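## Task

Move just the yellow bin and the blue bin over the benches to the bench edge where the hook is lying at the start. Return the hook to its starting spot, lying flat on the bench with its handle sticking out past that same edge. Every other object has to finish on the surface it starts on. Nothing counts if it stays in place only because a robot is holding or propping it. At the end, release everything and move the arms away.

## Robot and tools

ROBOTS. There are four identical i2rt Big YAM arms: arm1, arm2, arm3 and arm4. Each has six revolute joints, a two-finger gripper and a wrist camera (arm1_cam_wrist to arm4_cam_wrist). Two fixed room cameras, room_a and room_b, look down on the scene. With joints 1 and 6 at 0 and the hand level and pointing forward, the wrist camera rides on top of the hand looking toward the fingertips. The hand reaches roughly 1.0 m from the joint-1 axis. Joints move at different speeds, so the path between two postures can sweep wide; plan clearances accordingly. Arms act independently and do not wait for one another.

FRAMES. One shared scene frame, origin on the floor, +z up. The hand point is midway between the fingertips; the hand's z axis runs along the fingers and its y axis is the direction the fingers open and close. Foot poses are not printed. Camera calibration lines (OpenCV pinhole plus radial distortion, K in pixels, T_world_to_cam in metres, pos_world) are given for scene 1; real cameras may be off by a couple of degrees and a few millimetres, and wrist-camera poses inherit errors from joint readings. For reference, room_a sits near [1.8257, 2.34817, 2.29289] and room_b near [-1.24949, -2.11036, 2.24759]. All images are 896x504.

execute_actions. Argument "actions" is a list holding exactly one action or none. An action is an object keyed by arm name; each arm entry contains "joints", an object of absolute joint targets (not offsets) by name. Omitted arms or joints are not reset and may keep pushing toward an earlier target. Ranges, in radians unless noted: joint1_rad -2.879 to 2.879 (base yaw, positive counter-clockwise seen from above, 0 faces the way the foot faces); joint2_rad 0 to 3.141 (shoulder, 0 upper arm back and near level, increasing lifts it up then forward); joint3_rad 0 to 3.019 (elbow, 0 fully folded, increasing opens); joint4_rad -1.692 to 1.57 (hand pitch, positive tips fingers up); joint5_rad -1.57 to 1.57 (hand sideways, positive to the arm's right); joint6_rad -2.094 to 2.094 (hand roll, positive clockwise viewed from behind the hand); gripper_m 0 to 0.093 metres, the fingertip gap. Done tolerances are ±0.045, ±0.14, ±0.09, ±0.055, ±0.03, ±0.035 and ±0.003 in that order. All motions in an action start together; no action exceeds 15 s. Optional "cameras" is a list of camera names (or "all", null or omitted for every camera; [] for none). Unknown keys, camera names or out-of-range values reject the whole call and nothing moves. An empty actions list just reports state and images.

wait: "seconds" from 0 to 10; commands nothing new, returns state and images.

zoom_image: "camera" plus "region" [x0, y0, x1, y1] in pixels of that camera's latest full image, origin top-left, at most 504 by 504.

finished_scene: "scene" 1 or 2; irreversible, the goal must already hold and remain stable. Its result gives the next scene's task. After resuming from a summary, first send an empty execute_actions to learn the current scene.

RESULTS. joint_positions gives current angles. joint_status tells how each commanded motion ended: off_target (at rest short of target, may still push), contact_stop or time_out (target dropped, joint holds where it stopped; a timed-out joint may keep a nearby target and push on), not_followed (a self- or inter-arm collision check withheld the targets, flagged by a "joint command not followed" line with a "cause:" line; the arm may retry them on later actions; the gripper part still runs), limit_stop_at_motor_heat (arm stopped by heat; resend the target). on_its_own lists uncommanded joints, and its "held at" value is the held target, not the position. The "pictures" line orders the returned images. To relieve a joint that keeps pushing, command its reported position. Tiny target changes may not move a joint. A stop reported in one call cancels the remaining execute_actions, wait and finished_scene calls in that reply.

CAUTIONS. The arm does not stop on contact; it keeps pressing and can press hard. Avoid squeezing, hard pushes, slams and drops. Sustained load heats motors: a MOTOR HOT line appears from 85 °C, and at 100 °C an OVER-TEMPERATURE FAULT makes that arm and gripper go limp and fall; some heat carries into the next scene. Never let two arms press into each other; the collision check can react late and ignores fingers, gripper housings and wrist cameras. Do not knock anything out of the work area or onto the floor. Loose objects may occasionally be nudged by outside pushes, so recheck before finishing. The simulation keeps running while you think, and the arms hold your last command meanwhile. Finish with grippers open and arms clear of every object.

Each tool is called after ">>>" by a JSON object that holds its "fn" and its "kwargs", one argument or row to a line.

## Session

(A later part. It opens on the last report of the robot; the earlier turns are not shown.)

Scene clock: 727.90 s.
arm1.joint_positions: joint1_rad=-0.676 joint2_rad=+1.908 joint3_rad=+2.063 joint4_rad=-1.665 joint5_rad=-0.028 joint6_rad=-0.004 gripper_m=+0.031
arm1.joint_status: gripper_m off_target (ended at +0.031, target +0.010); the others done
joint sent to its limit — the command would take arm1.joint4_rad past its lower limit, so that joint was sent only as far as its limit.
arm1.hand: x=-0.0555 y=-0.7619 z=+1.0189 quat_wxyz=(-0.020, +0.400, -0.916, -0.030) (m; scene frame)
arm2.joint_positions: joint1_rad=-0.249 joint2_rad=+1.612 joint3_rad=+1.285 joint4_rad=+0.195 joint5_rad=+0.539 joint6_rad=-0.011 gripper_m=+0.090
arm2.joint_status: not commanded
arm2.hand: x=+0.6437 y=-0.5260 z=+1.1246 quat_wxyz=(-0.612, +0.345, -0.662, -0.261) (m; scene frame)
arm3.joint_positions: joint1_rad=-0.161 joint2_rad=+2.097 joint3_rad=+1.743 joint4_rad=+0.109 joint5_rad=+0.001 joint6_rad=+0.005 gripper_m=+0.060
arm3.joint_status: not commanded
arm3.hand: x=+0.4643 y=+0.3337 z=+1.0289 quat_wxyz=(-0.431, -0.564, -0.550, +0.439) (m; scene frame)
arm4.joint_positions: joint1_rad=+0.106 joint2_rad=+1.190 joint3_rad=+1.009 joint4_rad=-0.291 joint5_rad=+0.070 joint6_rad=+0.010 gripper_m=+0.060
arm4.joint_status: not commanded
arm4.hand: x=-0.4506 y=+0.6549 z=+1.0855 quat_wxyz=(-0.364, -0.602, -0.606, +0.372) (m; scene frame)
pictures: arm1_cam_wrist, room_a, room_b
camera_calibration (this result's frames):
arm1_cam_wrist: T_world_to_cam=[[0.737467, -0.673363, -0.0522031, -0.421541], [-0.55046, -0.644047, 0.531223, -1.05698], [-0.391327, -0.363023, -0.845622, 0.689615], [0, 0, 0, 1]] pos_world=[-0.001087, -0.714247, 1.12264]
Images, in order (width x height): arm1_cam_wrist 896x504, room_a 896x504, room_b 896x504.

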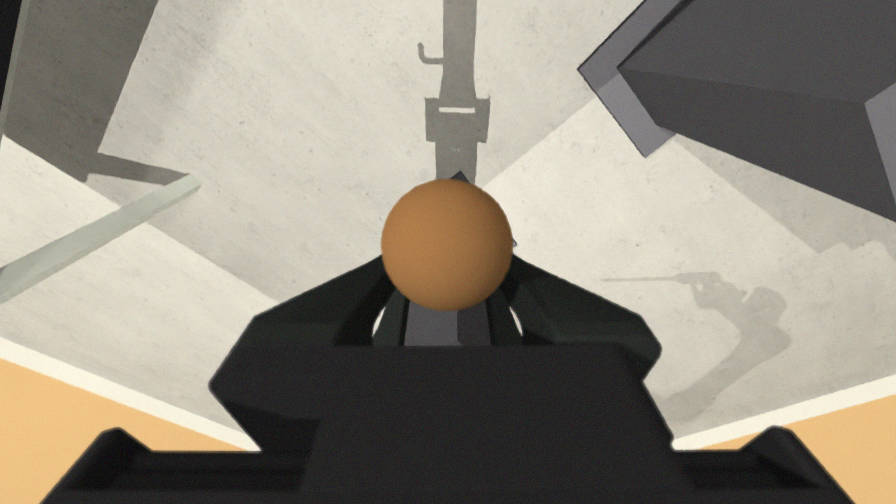

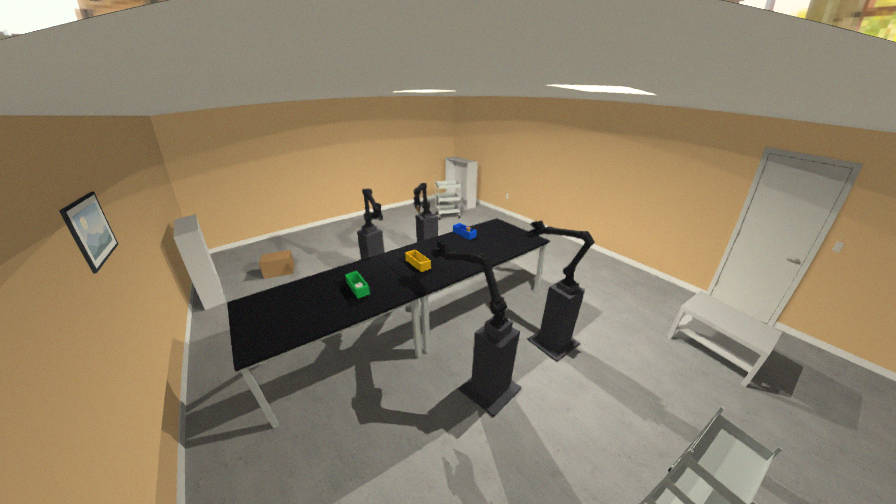

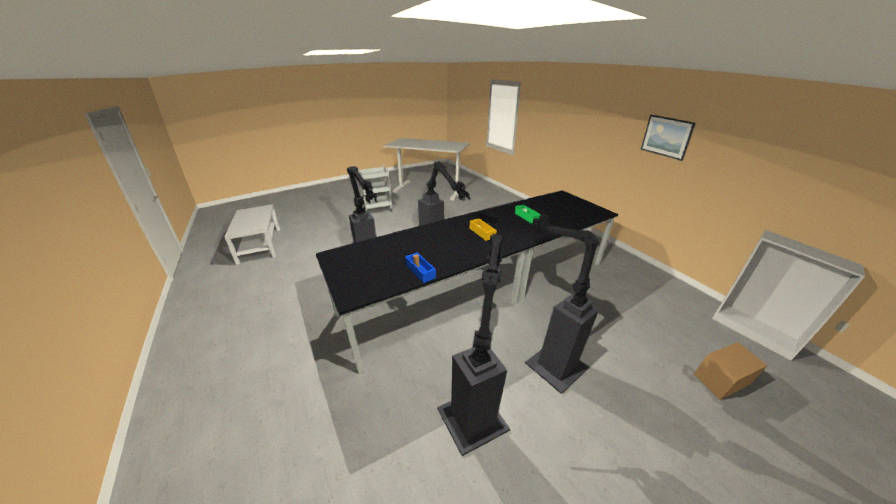

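>>> {"fn": "execute_actions", "kwargs": {
  "actions": [
    {"arm1":{"joints":{"joint3_rad":2.48,"joint4_rad":0.15,"joint5_rad":-0.765,"joint6_rad":-1.571,"gripper_m":0.01}}}
  ],
  "cameras": ["arm1_cam_wrist","room_b"]
}}

>>> {"fn": "execute_actions", "kwargs": {
  "actions": [
    {"arm1":{"joints":{"joint2_rad":2.53,"gripper_m":0.01}}}
  ],
  "cameras": ["arm1_cam_wrist","room_b","arm3_cam_wrist","arm4_cam_wrist"]
}}

Scene clock: 747.03 s.
arm1.joint_positions: joint1_rad=-0.676 joint2_rad=+1.902 joint3_rad=+2.418 joint4_rad=+0.107 joint5_rad=-0.767 joint6_rad=-1.537 gripper_m=+0.031
arm1.joint_status: gripper_m off_target (ended at +0.031, target +0.010); the others done
arm1.hand: x=-0.0675 y=-0.6154 z=+1.5113 quat_wxyz=(-0.835, +0.516, +0.141, +0.129) (m; scene frame)
arm2.joint_positions: joint1_rad=-0.249 joint2_rad=+1.612 joint3_rad=+1.285 joint4_rad=+0.195 joint5_rad=+0.539 joint6_rad=-0.011 gripper_m=+0.090
arm2.joint_status: not commanded
arm2.hand: x=+0.6437 y=-0.5260 z=+1.1246 quat_wxyz=(-0.612, +0.345, -0.662, -0.261) (m; scene frame)
arm3.joint_positions: joint1_rad=-0.161 joint2_rad=+2.097 joint3_rad=+1.743 joint4_rad=+0.109 joint5_rad=+0.001 joint6_rad=+0.005 gripper_m=+0.060
arm3.joint_status: not commanded
arm3.hand: x=+0.4643 y=+0.3337 z=+1.0289 quat_wxyz=(-0.431, -0.564, -0.550, +0.439) (m; scene frame)
arm4.joint_positions: joint1_rad=+0.106 joint2_rad=+1.190 joint3_rad=+1.009 joint4_rad=-0.291 joint5_rad=+0.070 joint6_rad=+0.010 gripper_m=+0.060
arm4.joint_status: not commanded
arm4.hand: x=-0.4506 y=+0.6549 z=+1.0855 quat_wxyz=(-0.364, -0.602, -0.606, +0.372) (m; scene frame)
pictures: arm1_cam_wrist, room_b
camera_calibration (this result's frames):
arm1_cam_wrist: T_world_to_cam=[[-0.367983, -0.422065, 0.828523, -1.53931], [0.808537, -0.58528, 0.0609546, -0.392136], [0.459191, 0.692321, 0.556628, -0.257877], [0, 0, 0, 1]] pos_world=[-0.130968, -0.700662, 1.44279]
Images, in order (width x height): arm1_cam_wrist 896x504, room_b 896x504.

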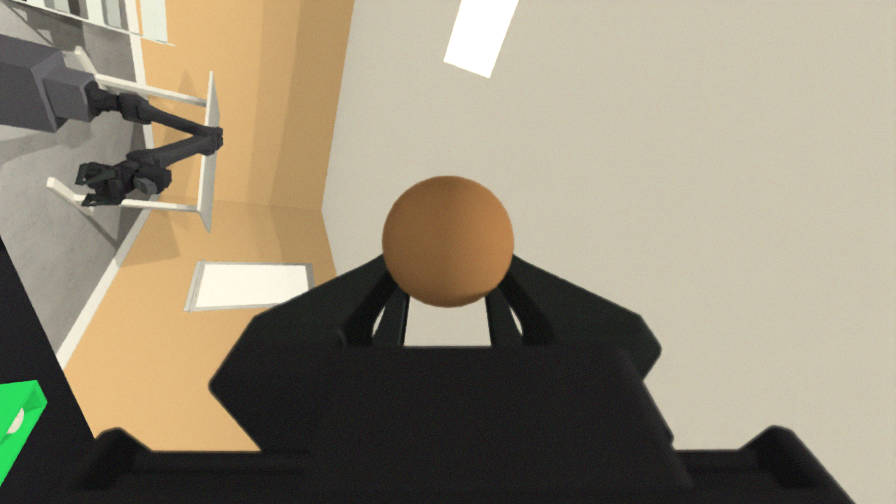

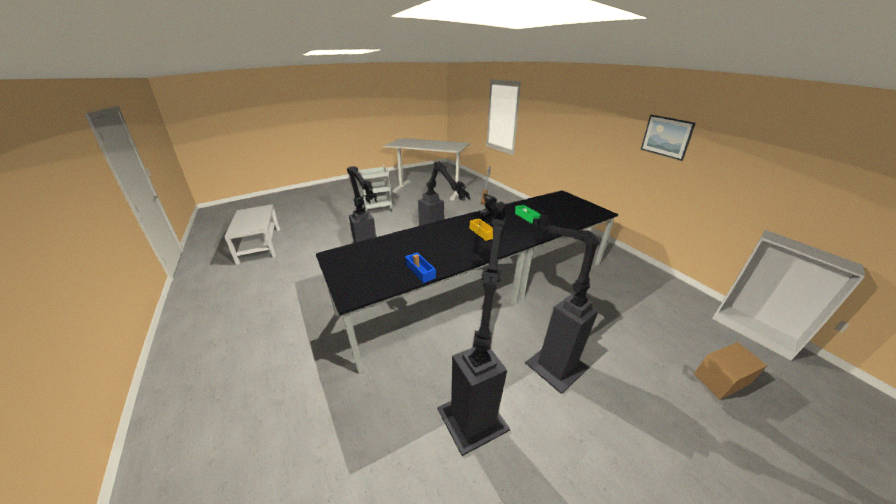

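Scene clock: 749.20 s.
arm1.joint_positions: joint1_rad=-0.676 joint2_rad=+2.561 joint3_rad=+2.424 joint4_rad=+0.137 joint5_rad=-0.765 joint6_rad=-1.548 gripper_m=+0.031
arm1.joint_status: gripper_m off_target (ended at +0.031, target +0.010); the others done
arm1.hand: x=+0.0989 y=-0.4287 z=+0.9708 quat_wxyz=(-0.710, +0.704, -0.006, -0.015) (m; scene frame)
arm2.joint_positions: joint1_rad=-0.249 joint2_rad=+1.612 joint3_rad=+1.285 joint4_rad=+0.195 joint5_rad=+0.539 joint6_rad=-0.011 gripper_m=+0.090
arm2.joint_status: not commanded
arm2.hand: x=+0.6437 y=-0.5260 z=+1.1246 quat_wxyz=(-0.612, +0.345, -0.662, -0.261) (m; scene frame)
arm3.joint_positions: joint1_rad=-0.161 joint2_rad=+2.097 joint3_rad=+1.743 joint4_rad=+0.109 joint5_rad=+0.001 joint6_rad=+0.005 gripper_m=+0.060
arm3.joint_status: not commanded
arm3.hand: x=+0.4643 y=+0.3337 z=+1.0289 quat_wxyz=(-0.431, -0.564, -0.550, +0.439) (m; scene frame)
arm4.joint_positions: joint1_rad=+0.106 joint2_rad=+1.190 joint3_rad=+1.009 joint4_rad=-0.291 joint5_rad=+0.070 joint6_rad=+0.010 gripper_m=+0.060
arm4.joint_status: not commanded
arm4.hand: x=-0.4506 y=+0.6549 z=+1.0855 quat_wxyz=(-0.364, -0.602, -0.606, +0.372) (m; scene frame)
pictures: arm1_cam_wrist, arm3_cam_wrist, arm4_cam_wrist, room_b
camera_calibration (this result's frames):
arm1_cam_wrist: T_world_to_cam=[[0.0236446, 0.00513897, 0.999707, -0.973248], [0.819768, -0.57246, -0.0164461, -0.304936], [0.572207, 0.819917, -0.0177484, 0.438421], [0, 0, 0, 1]] pos_world=[0.0221214, -0.529031, 0.97573]
arm3_cam_wrist: T_world_to_cam=[[-0.999943, 0.00657382, -0.00843812, 0.472242], [0.0105087, 0.750949, -0.660277, 0.425135], [0.00199606, -0.660328, -0.750975, 1.114], [0, 0, 0, 1]] pos_world=[0.465523, 0.413244, 1.12128]
arm4_cam_wrist: T_world_to_cam=[[-0.999692, 0.00849178, 0.0233249, -0.47999], [-0.00277496, 0.895542, -0.444969, -0.0992501], [-0.024667, -0.444897, -0.895242, 1.37227], [0, 0, 0, 1]] pos_world=[-0.446267, 0.703476, 1.19554]
Images, in order (width x height): arm1_cam_wrist 896x504, arm3_cam_wrist 896x504, arm4_cam_wrist 896x504, room_b 896x504.

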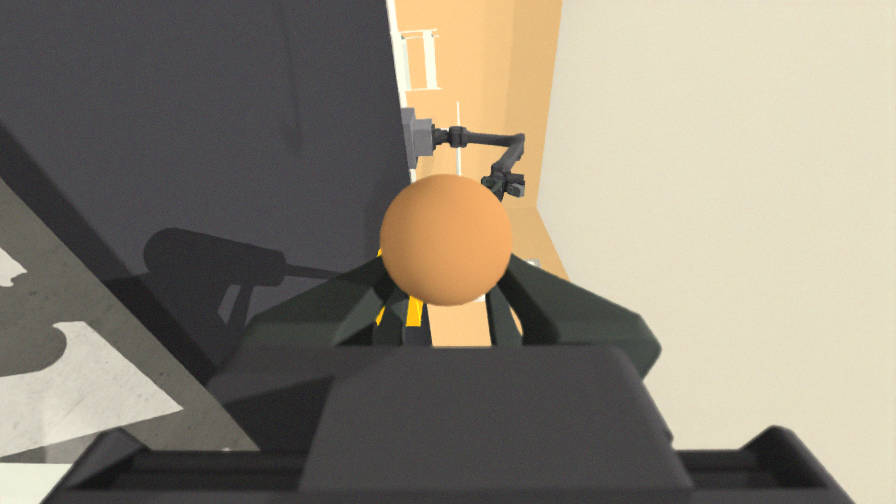

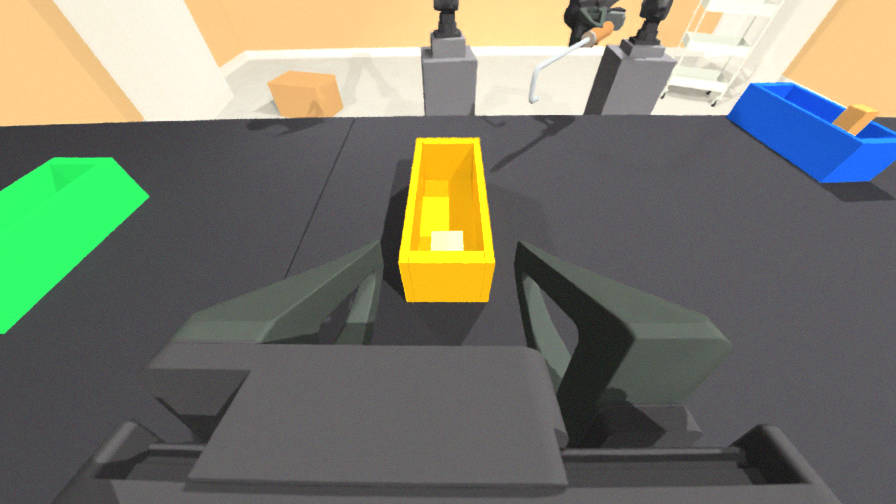

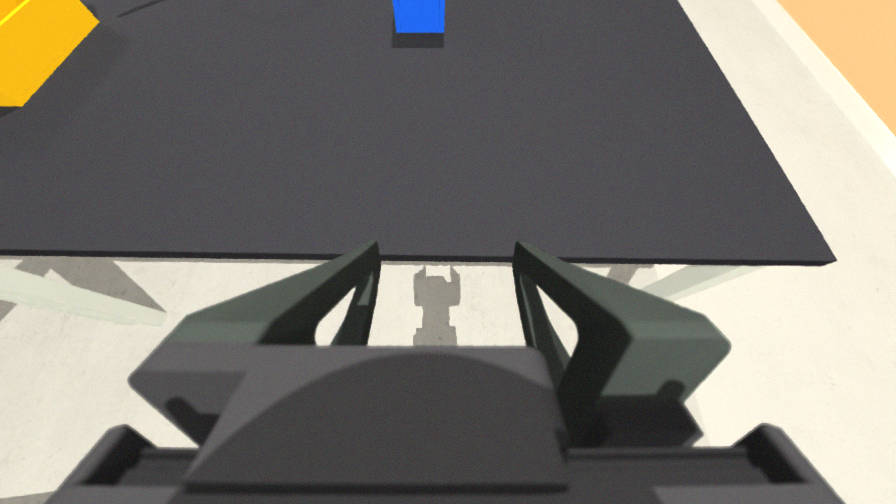

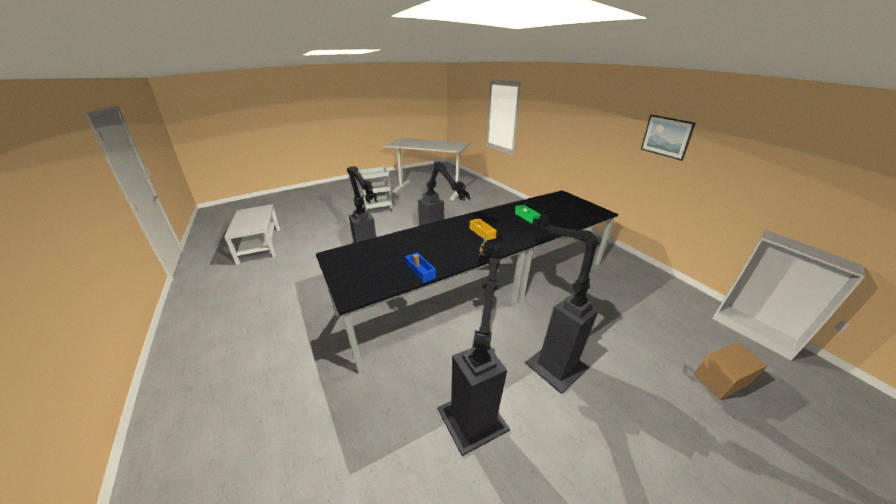

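>>> {"fn": "execute_actions", "kwargs": {
  "actions": [
    {"arm1":{"joints":{"joint6_rad":0.0,"gripper_m":0.01}}}
  ],
  "cameras": ["arm1_cam_wrist","arm3_cam_wrist"]
}}

>>> {"fn": "zoom_image", "kwargs": {
  "camera": "arm3_cam_wrist",
  "region": [480, 0, 720, 200]
}}

Scene clock: 754.50 s.
arm1.joint_positions: joint1_rad=-0.679 joint2_rad=+2.546 joint3_rad=+2.426 joint4_rad=+0.140 joint5_rad=-0.761 joint6_rad=-0.011 gripper_m=+0.031
arm1.joint_status: gripper_m off_target (ended at +0.031, target +0.010); the others done
arm1.hand: x=+0.1008 y=-0.4315 z=+0.9870 quat_wxyz=(-0.509, +0.500, -0.488, -0.503) (m; scene frame)
arm2.joint_positions: joint1_rad=-0.249 joint2_rad=+1.612 joint3_rad=+1.285 joint4_rad=+0.195 joint5_rad=+0.539 joint6_rad=-0.011 gripper_m=+0.090
arm2.joint_status: not commanded
arm2.hand: x=+0.6437 y=-0.5260 z=+1.1246 quat_wxyz=(-0.612, +0.345, -0.662, -0.261) (m; scene frame)
arm3.joint_positions: joint1_rad=-0.161 joint2_rad=+2.097 joint3_rad=+1.743 joint4_rad=+0.109 joint5_rad=+0.001 joint6_rad=+0.005 gripper_m=+0.060
arm3.joint_status: not commanded
arm3.hand: x=+0.4643 y=+0.3337 z=+1.0289 quat_wxyz=(-0.431, -0.564, -0.550, +0.439) (m; scene frame)
arm4.joint_positions: joint1_rad=+0.106 joint2_rad=+1.190 joint3_rad=+1.009 joint4_rad=-0.291 joint5_rad=+0.070 joint6_rad=+0.010 gripper_m=+0.060
arm4.joint_status: not commanded
arm4.hand: x=-0.4506 y=+0.6549 z=+1.0855 quat_wxyz=(-0.364, -0.602, -0.606, +0.372) (m; scene frame)
pictures: arm1_cam_wrist, arm3_cam_wrist
camera_calibration (this result's frames):
arm1_cam_wrist: T_world_to_cam=[[0.999547, 0.0184161, 0.0237989, -0.118936], [0.0300392, -0.563744, -0.825403, 0.574002], [-0.00178427, 0.825744, -0.564042, 1.03949], [0, 0, 0, 1]] pos_world=[0.103495, -0.532573, 1.06293]
arm3_cam_wrist: T_world_to_cam=[[-0.999943, 0.00657382, -0.00843812, 0.472242], [0.0105087, 0.750949, -0.660277, 0.425135], [0.00199606, -0.660328, -0.750975, 1.114], [0, 0, 0, 1]] pos_world=[0.465523, 0.413244, 1.12128]
Images, in order (width x height): arm1_cam_wrist 896x504, arm3_cam_wrist 896x504.

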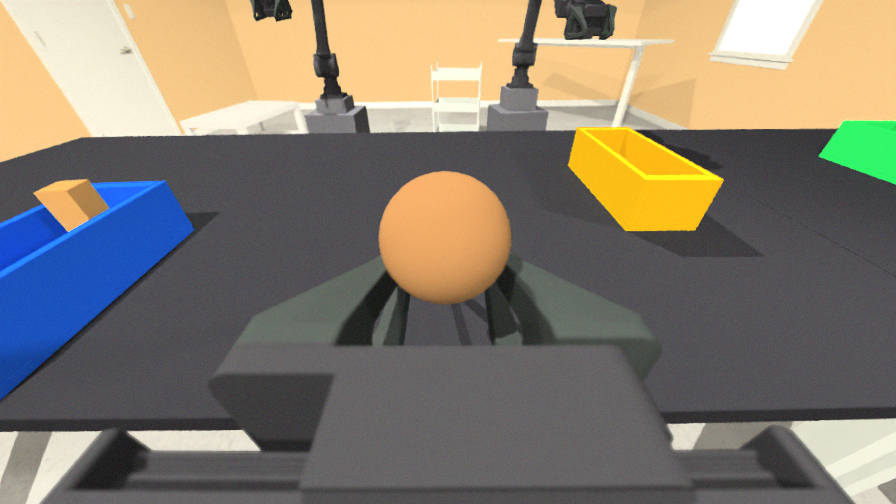

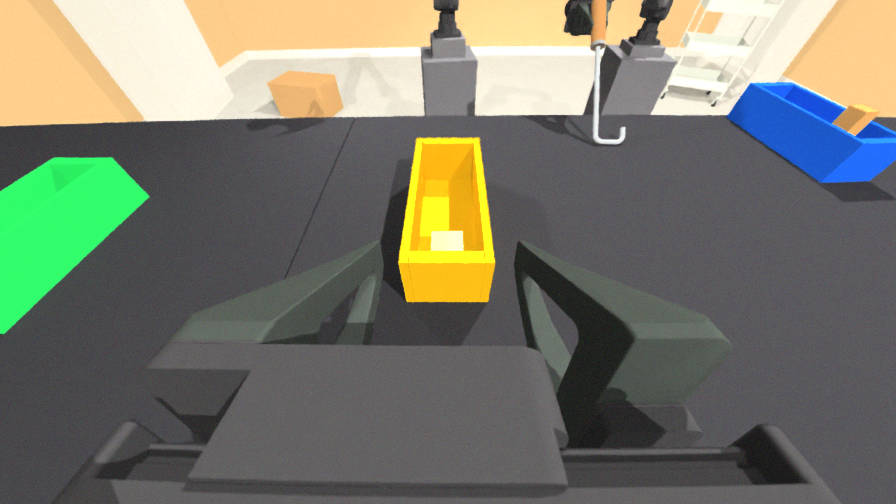

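Region (480, 0, 720, 200) of arm3_cam_wrist's 896x504 image, scaled by 2.100, with more detail than that image has.

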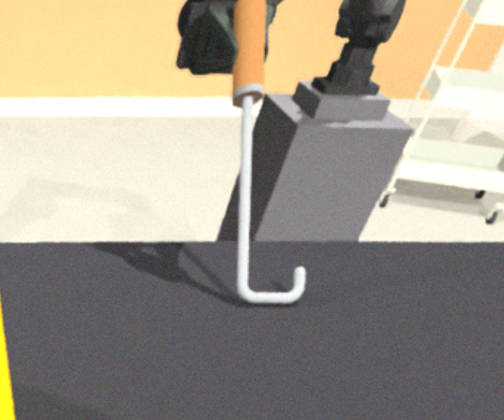

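>>> {"fn": "execute_actions", "kwargs": {
  "actions": [
    {"arm1":{"joints":{"joint2_rad":2.66,"joint3_rad":2.38,"joint4_rad":0.31,"gripper_m":0.01}}}
  ],
  "cameras": ["arm1_cam_wrist","arm3_cam_wrist"]
}}

Scene clock: 762.33 s.
arm1.joint_positions: joint1_rad=-0.679 joint2_rad=+2.637 joint3_rad=+2.382 joint4_rad=+0.287 joint5_rad=-0.764 joint6_rad=+0.002 gripper_m=+0.031
arm1.joint_status: gripper_m off_target (ended at +0.031, target +0.010); the others done
arm1.hand: x=+0.1018 y=-0.4285 z=+0.9061 quat_wxyz=(-0.509, +0.497, -0.487, -0.507) (m; scene frame)
arm2.joint_positions: joint1_rad=-0.249 joint2_rad=+1.612 joint3_rad=+1.285 joint4_rad=+0.195 joint5_rad=+0.539 joint6_rad=-0.011 gripper_m=+0.090
arm2.joint_status: not commanded
arm2.hand: x=+0.6437 y=-0.5260 z=+1.1246 quat_wxyz=(-0.612, +0.345, -0.662, -0.261) (m; scene frame)
arm3.joint_positions: joint1_rad=-0.161 joint2_rad=+2.097 joint3_rad=+1.743 joint4_rad=+0.109 joint5_rad=+0.001 joint6_rad=+0.005 gripper_m=+0.060
arm3.joint_status: not commanded
arm3.hand: x=+0.4643 y=+0.3337 z=+1.0289 quat_wxyz=(-0.431, -0.564, -0.550, +0.439) (m; scene frame)
arm4.joint_positions: joint1_rad=+0.106 joint2_rad=+1.190 joint3_rad=+1.009 joint4_rad=-0.291 joint5_rad=+0.070 joint6_rad=+0.010 gripper_m=+0.060
arm4.joint_status: not commanded
arm4.hand: x=-0.4506 y=+0.6549 z=+1.0855 quat_wxyz=(-0.364, -0.602, -0.606, +0.372) (m; scene frame)
pictures: arm1_cam_wrist, arm3_cam_wrist
camera_calibration (this result's frames):
arm1_cam_wrist: T_world_to_cam=[[0.999579, 0.0214988, 0.0194617, -0.112825], [0.0281355, -0.556393, -0.830442, 0.516785], [-0.00702516, 0.830641, -0.556764, 0.987471], [0, 0, 0, 1]] pos_world=[0.105175, -0.530272, 0.981144]
arm3_cam_wrist: T_world_to_cam=[[-0.999943, 0.00657382, -0.00843812, 0.472242], [0.0105087, 0.750949, -0.660277, 0.425135], [0.00199606, -0.660328, -0.750975, 1.114], [0, 0, 0, 1]] pos_world=[0.465523, 0.413244, 1.12128]
Images, in order (width x height): arm1_cam_wrist 896x504, arm3_cam_wrist 896x504.

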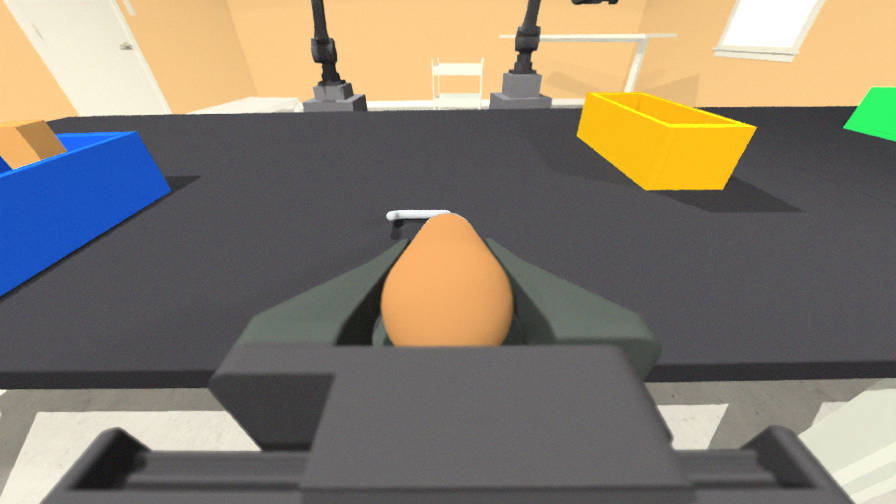

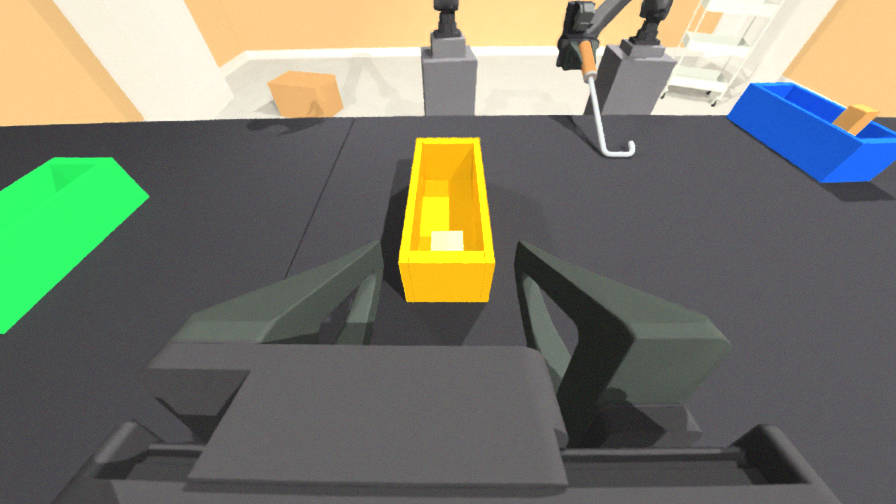

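>>> {"fn": "execute_actions", "kwargs": {
  "actions": [
    {"arm1":{"joints":{"joint2_rad":2.76,"joint3_rad":2.342,"joint4_rad":0.42,"gripper_m":0.01}}}
  ],
  "cameras": ["arm1_cam_wrist","arm3_cam_wrist"]
}}

>>> {"fn": "zoom_image", "kwargs": {
  "camera": "arm3_cam_wrist",
  "region": [480, 0, 720, 200]
}}

Scene clock: 768.97 s.
arm1.joint_positions: joint1_rad=-0.679 joint2_rad=+2.746 joint3_rad=+2.342 joint4_rad=+0.406 joint5_rad=-0.764 joint6_rad=+0.002 gripper_m=+0.031
arm1.joint_status: gripper_m off_target (ended at +0.031, target +0.010); the others done
arm1.hand: x=+0.0962 y=-0.4328 z=+0.8057 quat_wxyz=(-0.498, +0.498, -0.497, -0.507) (m; scene frame)
arm2.joint_positions: joint1_rad=-0.249 joint2_rad=+1.612 joint3_rad=+1.285 joint4_rad=+0.195 joint5_rad=+0.539 joint6_rad=-0.011 gripper_m=+0.090
arm2.joint_status: not commanded
arm2.hand: x=+0.6437 y=-0.5260 z=+1.1246 quat_wxyz=(-0.612, +0.345, -0.662, -0.261) (m; scene frame)
arm3.joint_positions: joint1_rad=-0.161 joint2_rad=+2.097 joint3_rad=+1.743 joint4_rad=+0.109 joint5_rad=+0.001 joint6_rad=+0.005 gripper_m=+0.060
arm3.joint_status: not commanded
arm3.hand: x=+0.4643 y=+0.3337 z=+1.0289 quat_wxyz=(-0.431, -0.564, -0.550, +0.439) (m; scene frame)
arm4.joint_positions: joint1_rad=+0.106 joint2_rad=+1.190 joint3_rad=+1.009 joint4_rad=-0.291 joint5_rad=+0.070 joint6_rad=+0.010 gripper_m=+0.060
arm4.joint_status: not commanded
arm4.hand: x=-0.4506 y=+0.6549 z=+1.0855 quat_wxyz=(-0.364, -0.602, -0.606, +0.372) (m; scene frame)
pictures: arm1_cam_wrist, arm3_cam_wrist
camera_calibration (this result's frames):
arm1_cam_wrist: T_world_to_cam=[[0.999755, 0.0220371, -0.00193125, -0.0877343], [0.0110873, -0.574707, -0.818284, 0.415049], [-0.0191425, 0.818062, -0.574811, 0.945329], [0, 0, 0, 1]] pos_world=[0.101207, -0.532873, 0.882844]
arm3_cam_wrist: T_world_to_cam=[[-0.999943, 0.00657382, -0.00843812, 0.472242], [0.0105087, 0.750949, -0.660277, 0.425135], [0.00199606, -0.660328, -0.750975, 1.114], [0, 0, 0, 1]] pos_world=[0.465523, 0.413244, 1.12128]
Images, in order (width x height): arm1_cam_wrist 896x504, arm3_cam_wrist 896x504.

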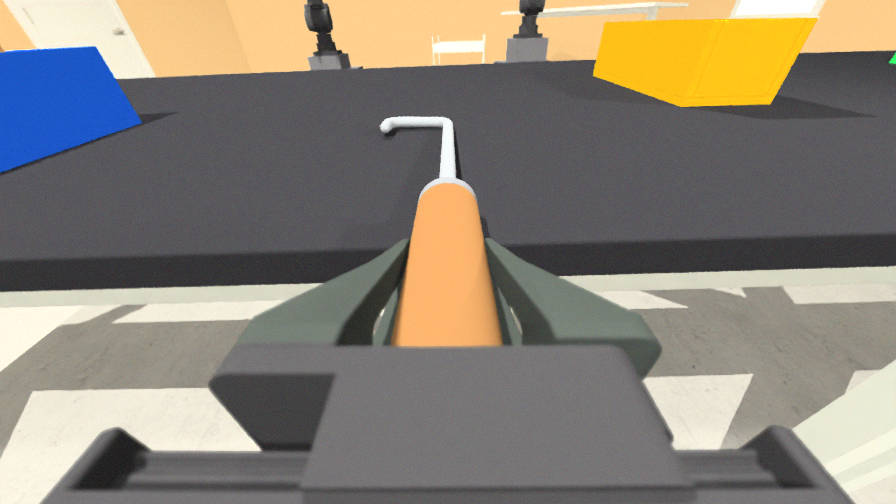

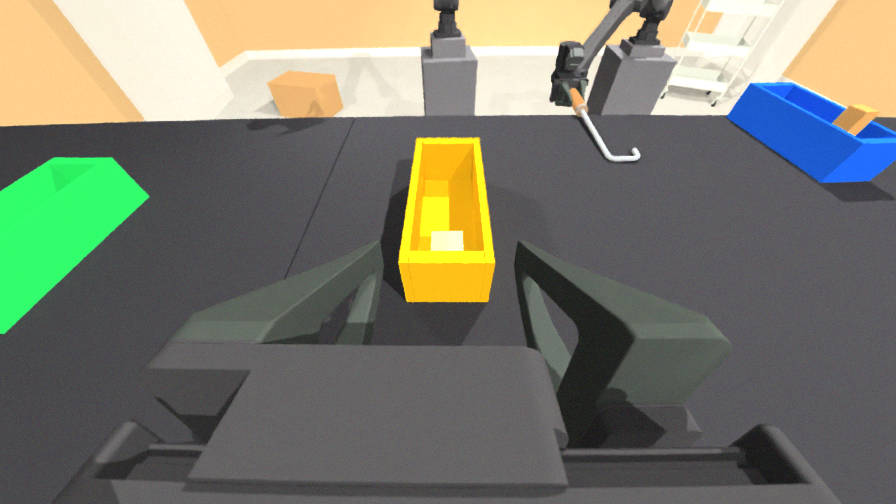

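Region (480, 0, 720, 200) of arm3_cam_wrist's 896x504 image, scaled by 2.100, with more detail than that image has.

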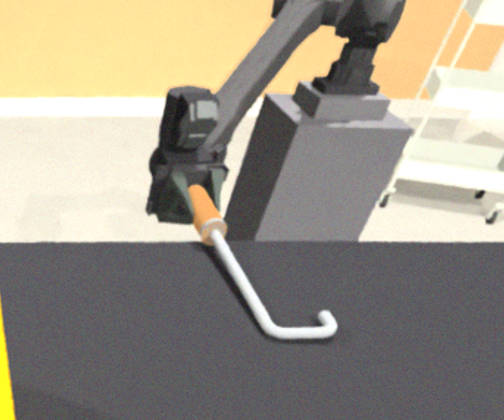

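>>> {"fn": "execute_actions", "kwargs": {
  "actions": [
    {"arm1":{"joints":{"gripper_m":0.075}}}
  ],
  "cameras": ["arm1_cam_wrist"]
}}

>>> {"fn": "execute_actions", "kwargs": {
  "actions": [
    {"arm1":{"joints":{"joint2_rad":2.55}}}
  ],
  "cameras": ["arm1_cam_wrist"]
}}

Scene clock: 775.50 s.
arm1.joint_positions: joint1_rad=-0.679 joint2_rad=+2.746 joint3_rad=+2.342 joint4_rad=+0.406 joint5_rad=-0.764 joint6_rad=+0.002 gripper_m=+0.075
arm1.joint_status: all done
arm1.hand: x=+0.0962 y=-0.4328 z=+0.8057 quat_wxyz=(-0.498, +0.498, -0.497, -0.507) (m; scene frame)
arm2.joint_positions: joint1_rad=-0.249 joint2_rad=+1.612 joint3_rad=+1.285 joint4_rad=+0.195 joint5_rad=+0.539 joint6_rad=-0.011 gripper_m=+0.090
arm2.joint_status: not commanded
arm2.hand: x=+0.6437 y=-0.5260 z=+1.1246 quat_wxyz=(-0.612, +0.345, -0.662, -0.261) (m; scene frame)
arm3.joint_positions: joint1_rad=-0.161 joint2_rad=+2.097 joint3_rad=+1.743 joint4_rad=+0.109 joint5_rad=+0.001 joint6_rad=+0.005 gripper_m=+0.060
arm3.joint_status: not commanded
arm3.hand: x=+0.4643 y=+0.3337 z=+1.0289 quat_wxyz=(-0.431, -0.564, -0.550, +0.439) (m; scene frame)
arm4.joint_positions: joint1_rad=+0.106 joint2_rad=+1.190 joint3_rad=+1.009 joint4_rad=-0.291 joint5_rad=+0.070 joint6_rad=+0.010 gripper_m=+0.060
arm4.joint_status: not commanded
arm4.hand: x=-0.4506 y=+0.6549 z=+1.0855 quat_wxyz=(-0.364, -0.602, -0.606, +0.372) (m; scene frame)
pictures: arm1_cam_wrist
camera_calibration (this result's frames):
arm1_cam_wrist: T_world_to_cam=[[0.999755, 0.0220371, -0.00193125, -0.0877343], [0.0110873, -0.574707, -0.818284, 0.415049], [-0.0191425, 0.818062, -0.574811, 0.945329], [0, 0, 0, 1]] pos_world=[0.101207, -0.532873, 0.882844]
Images, in order (width x height): arm1_cam_wrist 896x504.

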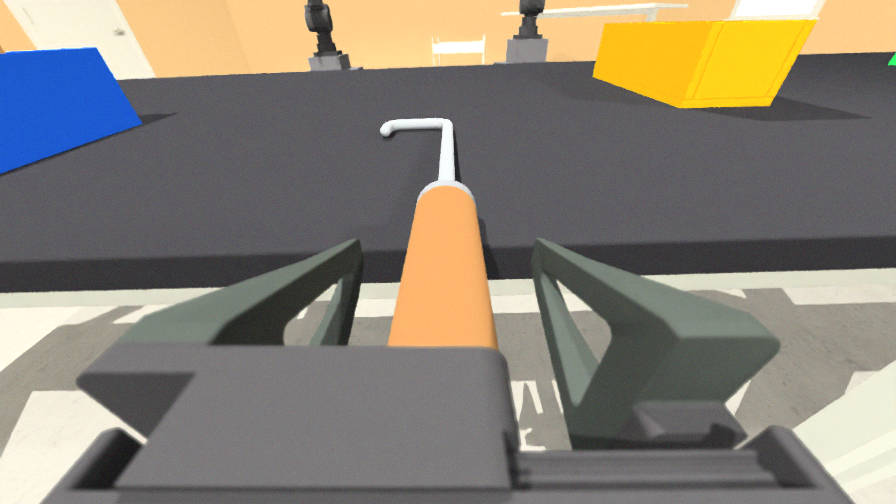

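Scene clock: 776.83 s.
arm1.joint_positions: joint1_rad=-0.679 joint2_rad=+2.508 joint3_rad=+2.334 joint4_rad=+0.412 joint5_rad=-0.764 joint6_rad=+0.002 gripper_m=+0.075
arm1.joint_status: all done
arm1.hand: x=+0.0905 y=-0.4425 z=+1.0221 quat_wxyz=(-0.578, +0.492, -0.411, -0.505) (m; scene frame)
arm2.joint_positions: joint1_rad=-0.249 joint2_rad=+1.612 joint3_rad=+1.285 joint4_rad=+0.195 joint5_rad=+0.539 joint6_rad=-0.011 gripper_m=+0.090
arm2.joint_status: not commanded
arm2.hand: x=+0.6437 y=-0.5260 z=+1.1246 quat_wxyz=(-0.612, +0.345, -0.662, -0.261) (m; scene frame)
arm3.joint_positions: joint1_rad=-0.161 joint2_rad=+2.097 joint3_rad=+1.743 joint4_rad=+0.109 joint5_rad=+0.001 joint6_rad=+0.005 gripper_m=+0.060
arm3.joint_status: not commanded
arm3.hand: x=+0.4643 y=+0.3337 z=+1.0289 quat_wxyz=(-0.431, -0.564, -0.550, +0.439) (m; scene frame)
arm4.joint_positions: joint1_rad=+0.106 joint2_rad=+1.190 joint3_rad=+1.009 joint4_rad=-0.291 joint5_rad=+0.070 joint6_rad=+0.010 gripper_m=+0.060
arm4.joint_status: not commanded
arm4.hand: x=-0.4506 y=+0.6549 z=+1.0855 quat_wxyz=(-0.364, -0.602, -0.606, +0.372) (m; scene frame)
pictures: arm1_cam_wrist
camera_calibration (this result's frames):
arm1_cam_wrist: T_world_to_cam=[[0.986785, 0.00556397, 0.161941, -0.255], [0.148766, -0.427213, -0.891828, 0.714669], [0.0642212, 0.904134, -0.422395, 0.95227], [0, 0, 0, 1]] pos_world=[0.0841551, -0.554244, 1.08089]
Images, in order (width x height): arm1_cam_wrist 896x504.

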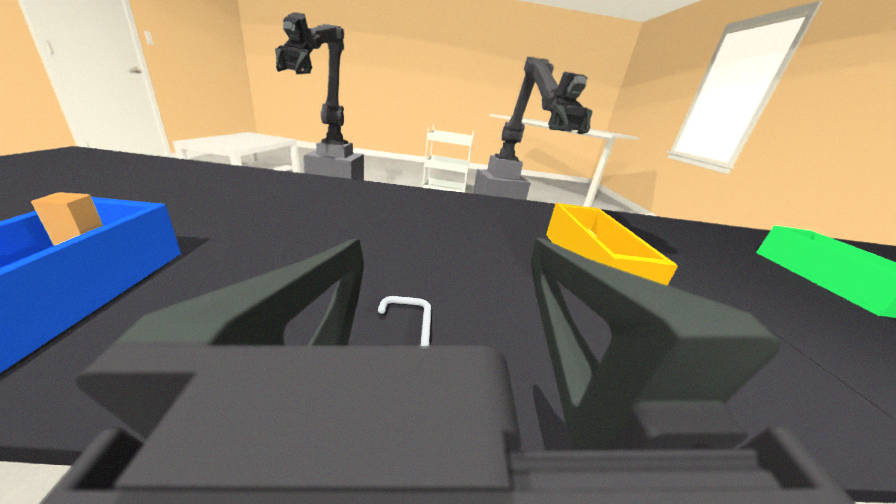

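>>> {"fn": "execute_actions", "kwargs": {
  "actions": [
    {"arm1":{"joints":{"joint1_rad":0.0,"joint2_rad":1.2,"joint3_rad":1.1,"joint4_rad":-0.3,"joint5_rad":0.0}},"arm2":{"joints":{"joint1_rad":0.432,"joint2_rad":2.28,"joint3_rad":1.655,"joint4_rad":0.695,"joint5_rad":0.543,"gripper_m":0.09}}}
  ],
  "cameras": ["arm2_cam_wrist","arm3_cam_wrist","room_b"]
}}

Scene clock: 793.60 s.
arm1.joint_positions: joint1_rad=-0.008 joint2_rad=+1.204 joint3_rad=+1.107 joint4_rad=-0.288 joint5_rad=+0.002 joint6_rad=+0.001 gripper_m=+0.075
arm1.joint_status: all done
arm1.hand: x=-0.4165 y=-0.6508 z=+1.1229 quat_wxyz=(-0.412, +0.557, -0.611, -0.383) (m; scene frame)
arm2.joint_positions: joint1_rad=+0.428 joint2_rad=+2.301 joint3_rad=+1.635 joint4_rad=+0.671 joint5_rad=+0.542 joint6_rad=-0.011 gripper_m=+0.090
arm2.joint_status: all done
arm2.hand: x=+0.1032 y=-0.4181 z=+0.9038 quat_wxyz=(-0.505, +0.498, -0.500, -0.497) (m; scene frame)
arm3.joint_positions: joint1_rad=-0.161 joint2_rad=+2.097 joint3_rad=+1.743 joint4_rad=+0.109 joint5_rad=+0.001 joint6_rad=+0.005 gripper_m=+0.060
arm3.joint_status: not commanded
arm3.hand: x=+0.4643 y=+0.3337 z=+1.0289 quat_wxyz=(-0.431, -0.564, -0.550, +0.439) (m; scene frame)
arm4.joint_positions: joint1_rad=+0.106 joint2_rad=+1.190 joint3_rad=+1.009 joint4_rad=-0.291 joint5_rad=+0.070 joint6_rad=+0.010 gripper_m=+0.060
arm4.joint_status: not commanded
arm4.hand: x=-0.4506 y=+0.6549 z=+1.0855 quat_wxyz=(-0.364, -0.602, -0.606, +0.372) (m; scene frame)
pictures: arm2_cam_wrist, arm3_cam_wrist, room_b
camera_calibration (this result's frames):
arm2_cam_wrist: T_world_to_cam=[[0.999902, 0.000267229, 0.0140159, -0.116216], [0.0114771, -0.589706, -0.807536, 0.488224], [0.00804948, 0.807618, -0.589651, 0.997687], [0, 0, 0, 1]] pos_world=[0.10257, -0.51781, 0.984174]
arm3_cam_wrist: T_world_to_cam=[[-0.999943, 0.00657382, -0.00843812, 0.472242], [0.0105087, 0.750949, -0.660277, 0.425135], [0.00199606, -0.660328, -0.750975, 1.114], [0, 0, 0, 1]] pos_world=[0.465523, 0.413244, 1.12128]
Images, in order (width x height): arm2_cam_wrist 896x504, arm3_cam_wrist 896x504, room_b 896x504.

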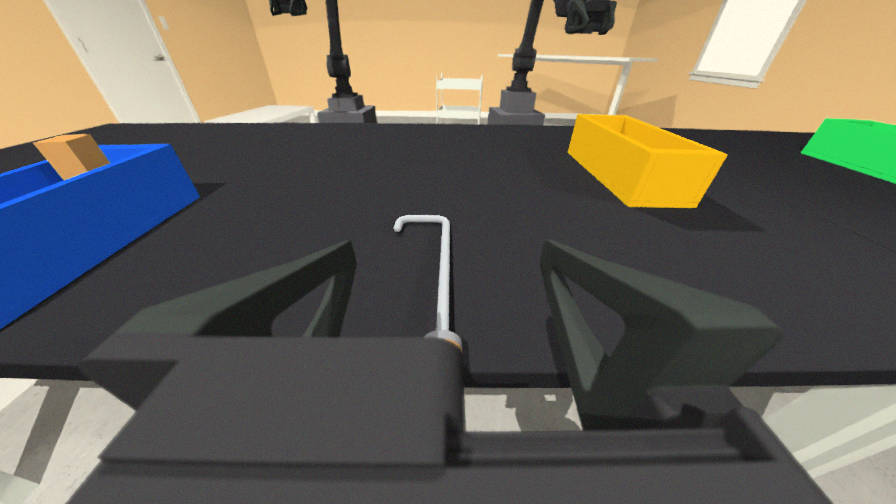

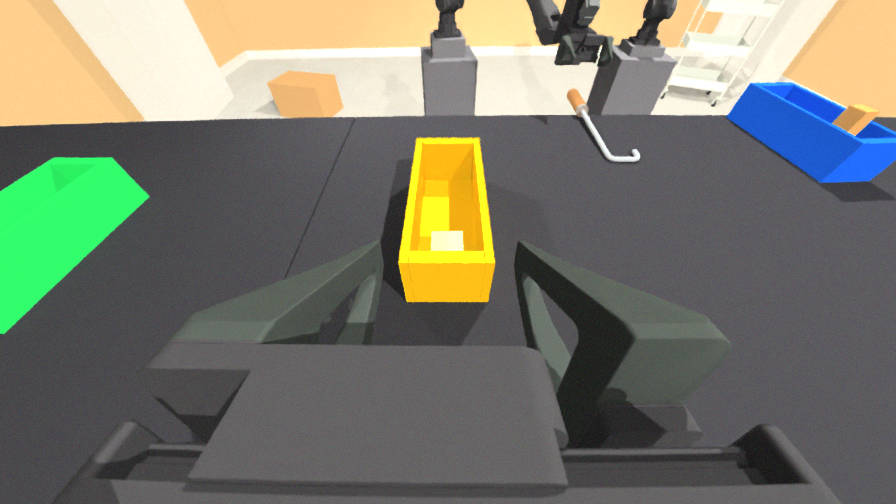

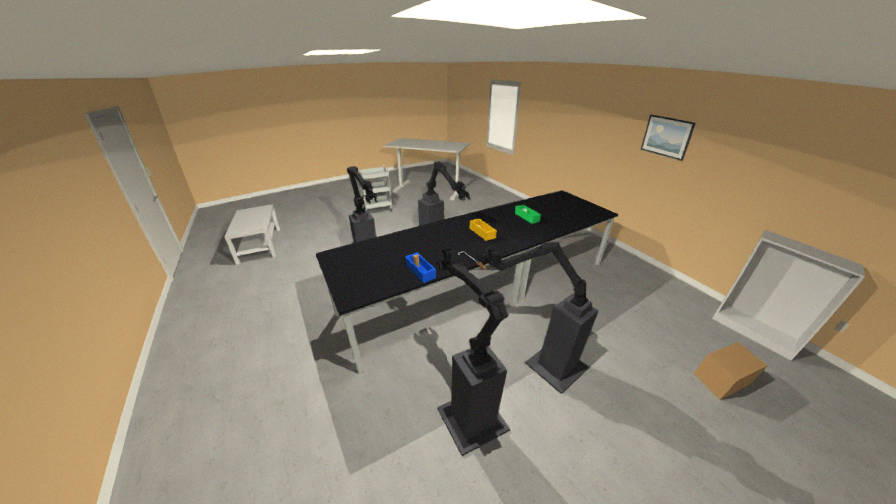

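>>> {"fn": "execute_actions", "kwargs": {
  "actions": [
    {"arm2":{"joints":{"joint2_rad":2.495,"joint3_rad":1.69,"joint4_rad":0.87}}}
  ],
  "cameras": ["arm2_cam_wrist","arm3_cam_wrist"]
}}

>>> {"fn": "zoom_image", "kwargs": {
  "camera": "arm3_cam_wrist",
  "region": [480, 0, 720, 200]
}}

Scene clock: 814.77 s.
arm1.joint_positions: joint1_rad=-0.008 joint2_rad=+1.204 joint3_rad=+1.107 joint4_rad=-0.288 joint5_rad=+0.002 joint6_rad=+0.001 gripper_m=+0.075
arm1.joint_status: not commanded
arm1.hand: x=-0.4165 y=-0.6508 z=+1.1229 quat_wxyz=(-0.412, +0.557, -0.611, -0.383) (m; scene frame)
arm2.joint_positions: joint1_rad=+0.434 joint2_rad=+2.484 joint3_rad=+1.668 joint4_rad=+0.856 joint5_rad=+0.542 joint6_rad=-0.007 gripper_m=+0.090
arm2.joint_status: all done
arm2.hand: x=+0.0993 y=-0.4209 z=+0.8101 quat_wxyz=(-0.505, +0.486, -0.497, -0.511) (m; scene frame)
arm3.joint_positions: joint1_rad=-0.161 joint2_rad=+2.097 joint3_rad=+1.743 joint4_rad=+0.109 joint5_rad=+0.001 joint6_rad=+0.005 gripper_m=+0.060
arm3.joint_status: not commanded
arm3.hand: x=+0.4643 y=+0.3337 z=+1.0289 quat_wxyz=(-0.431, -0.564, -0.550, +0.439) (m; scene frame)
arm4.joint_positions: joint1_rad=+0.106 joint2_rad=+1.190 joint3_rad=+1.009 joint4_rad=-0.291 joint5_rad=+0.070 joint6_rad=+0.010 gripper_m=+0.060
arm4.joint_status: not commanded
arm4.hand: x=-0.4506 y=+0.6549 z=+1.0855 quat_wxyz=(-0.364, -0.602, -0.606, +0.372) (m; scene frame)
pictures: arm2_cam_wrist, arm3_cam_wrist
camera_calibration (this result's frames):
arm2_cam_wrist: T_world_to_cam=[[0.999957, 0.00549488, -0.00741747, -0.0914946], [-0.00301266, -0.565275, -0.824897, 0.436649], [-0.00872561, 0.824885, -0.565234, 0.933852], [0, 0, 0, 1]] pos_world=[0.100955, -0.522991, 0.887357]
arm3_cam_wrist: T_world_to_cam=[[-0.999943, 0.00657382, -0.00843812, 0.472242], [0.0105087, 0.750949, -0.660277, 0.425135], [0.00199606, -0.660328, -0.750975, 1.114], [0, 0, 0, 1]] pos_world=[0.465523, 0.413244, 1.12128]
Images, in order (width x height): arm2_cam_wrist 896x504, arm3_cam_wrist 896x504.

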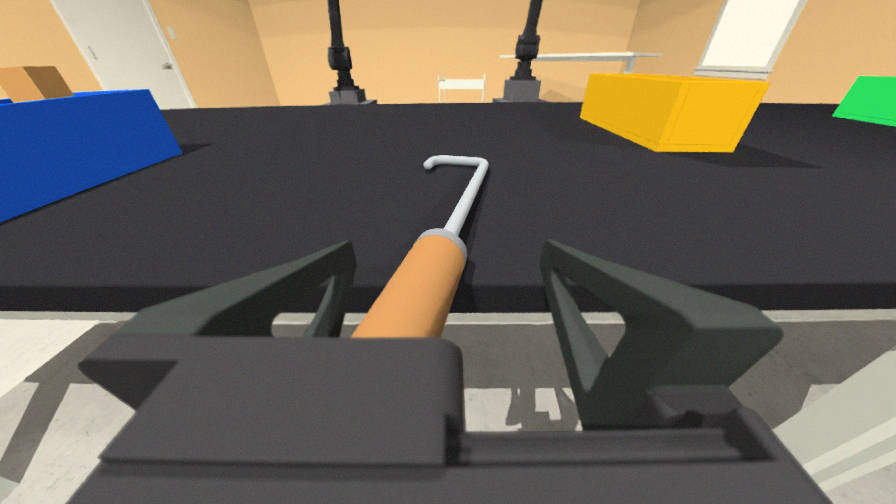

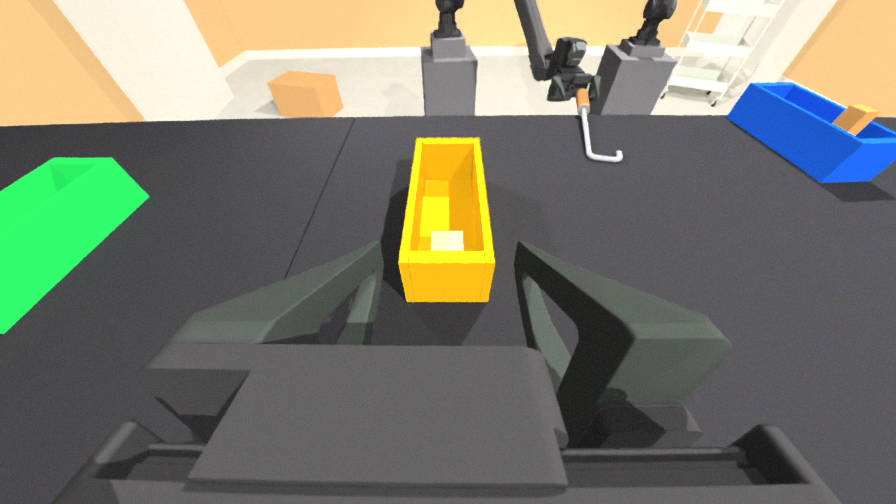

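Region (480, 0, 720, 200) of arm3_cam_wrist's 896x504 image, scaled by 2.100, with more detail than that image has.

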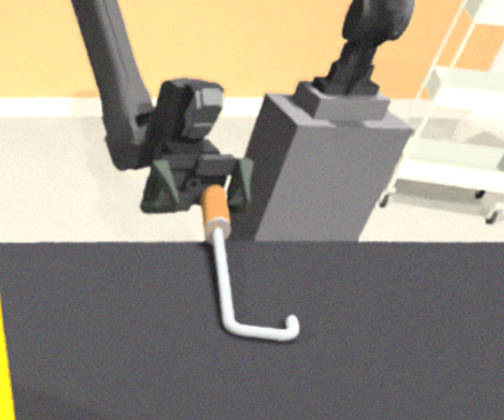

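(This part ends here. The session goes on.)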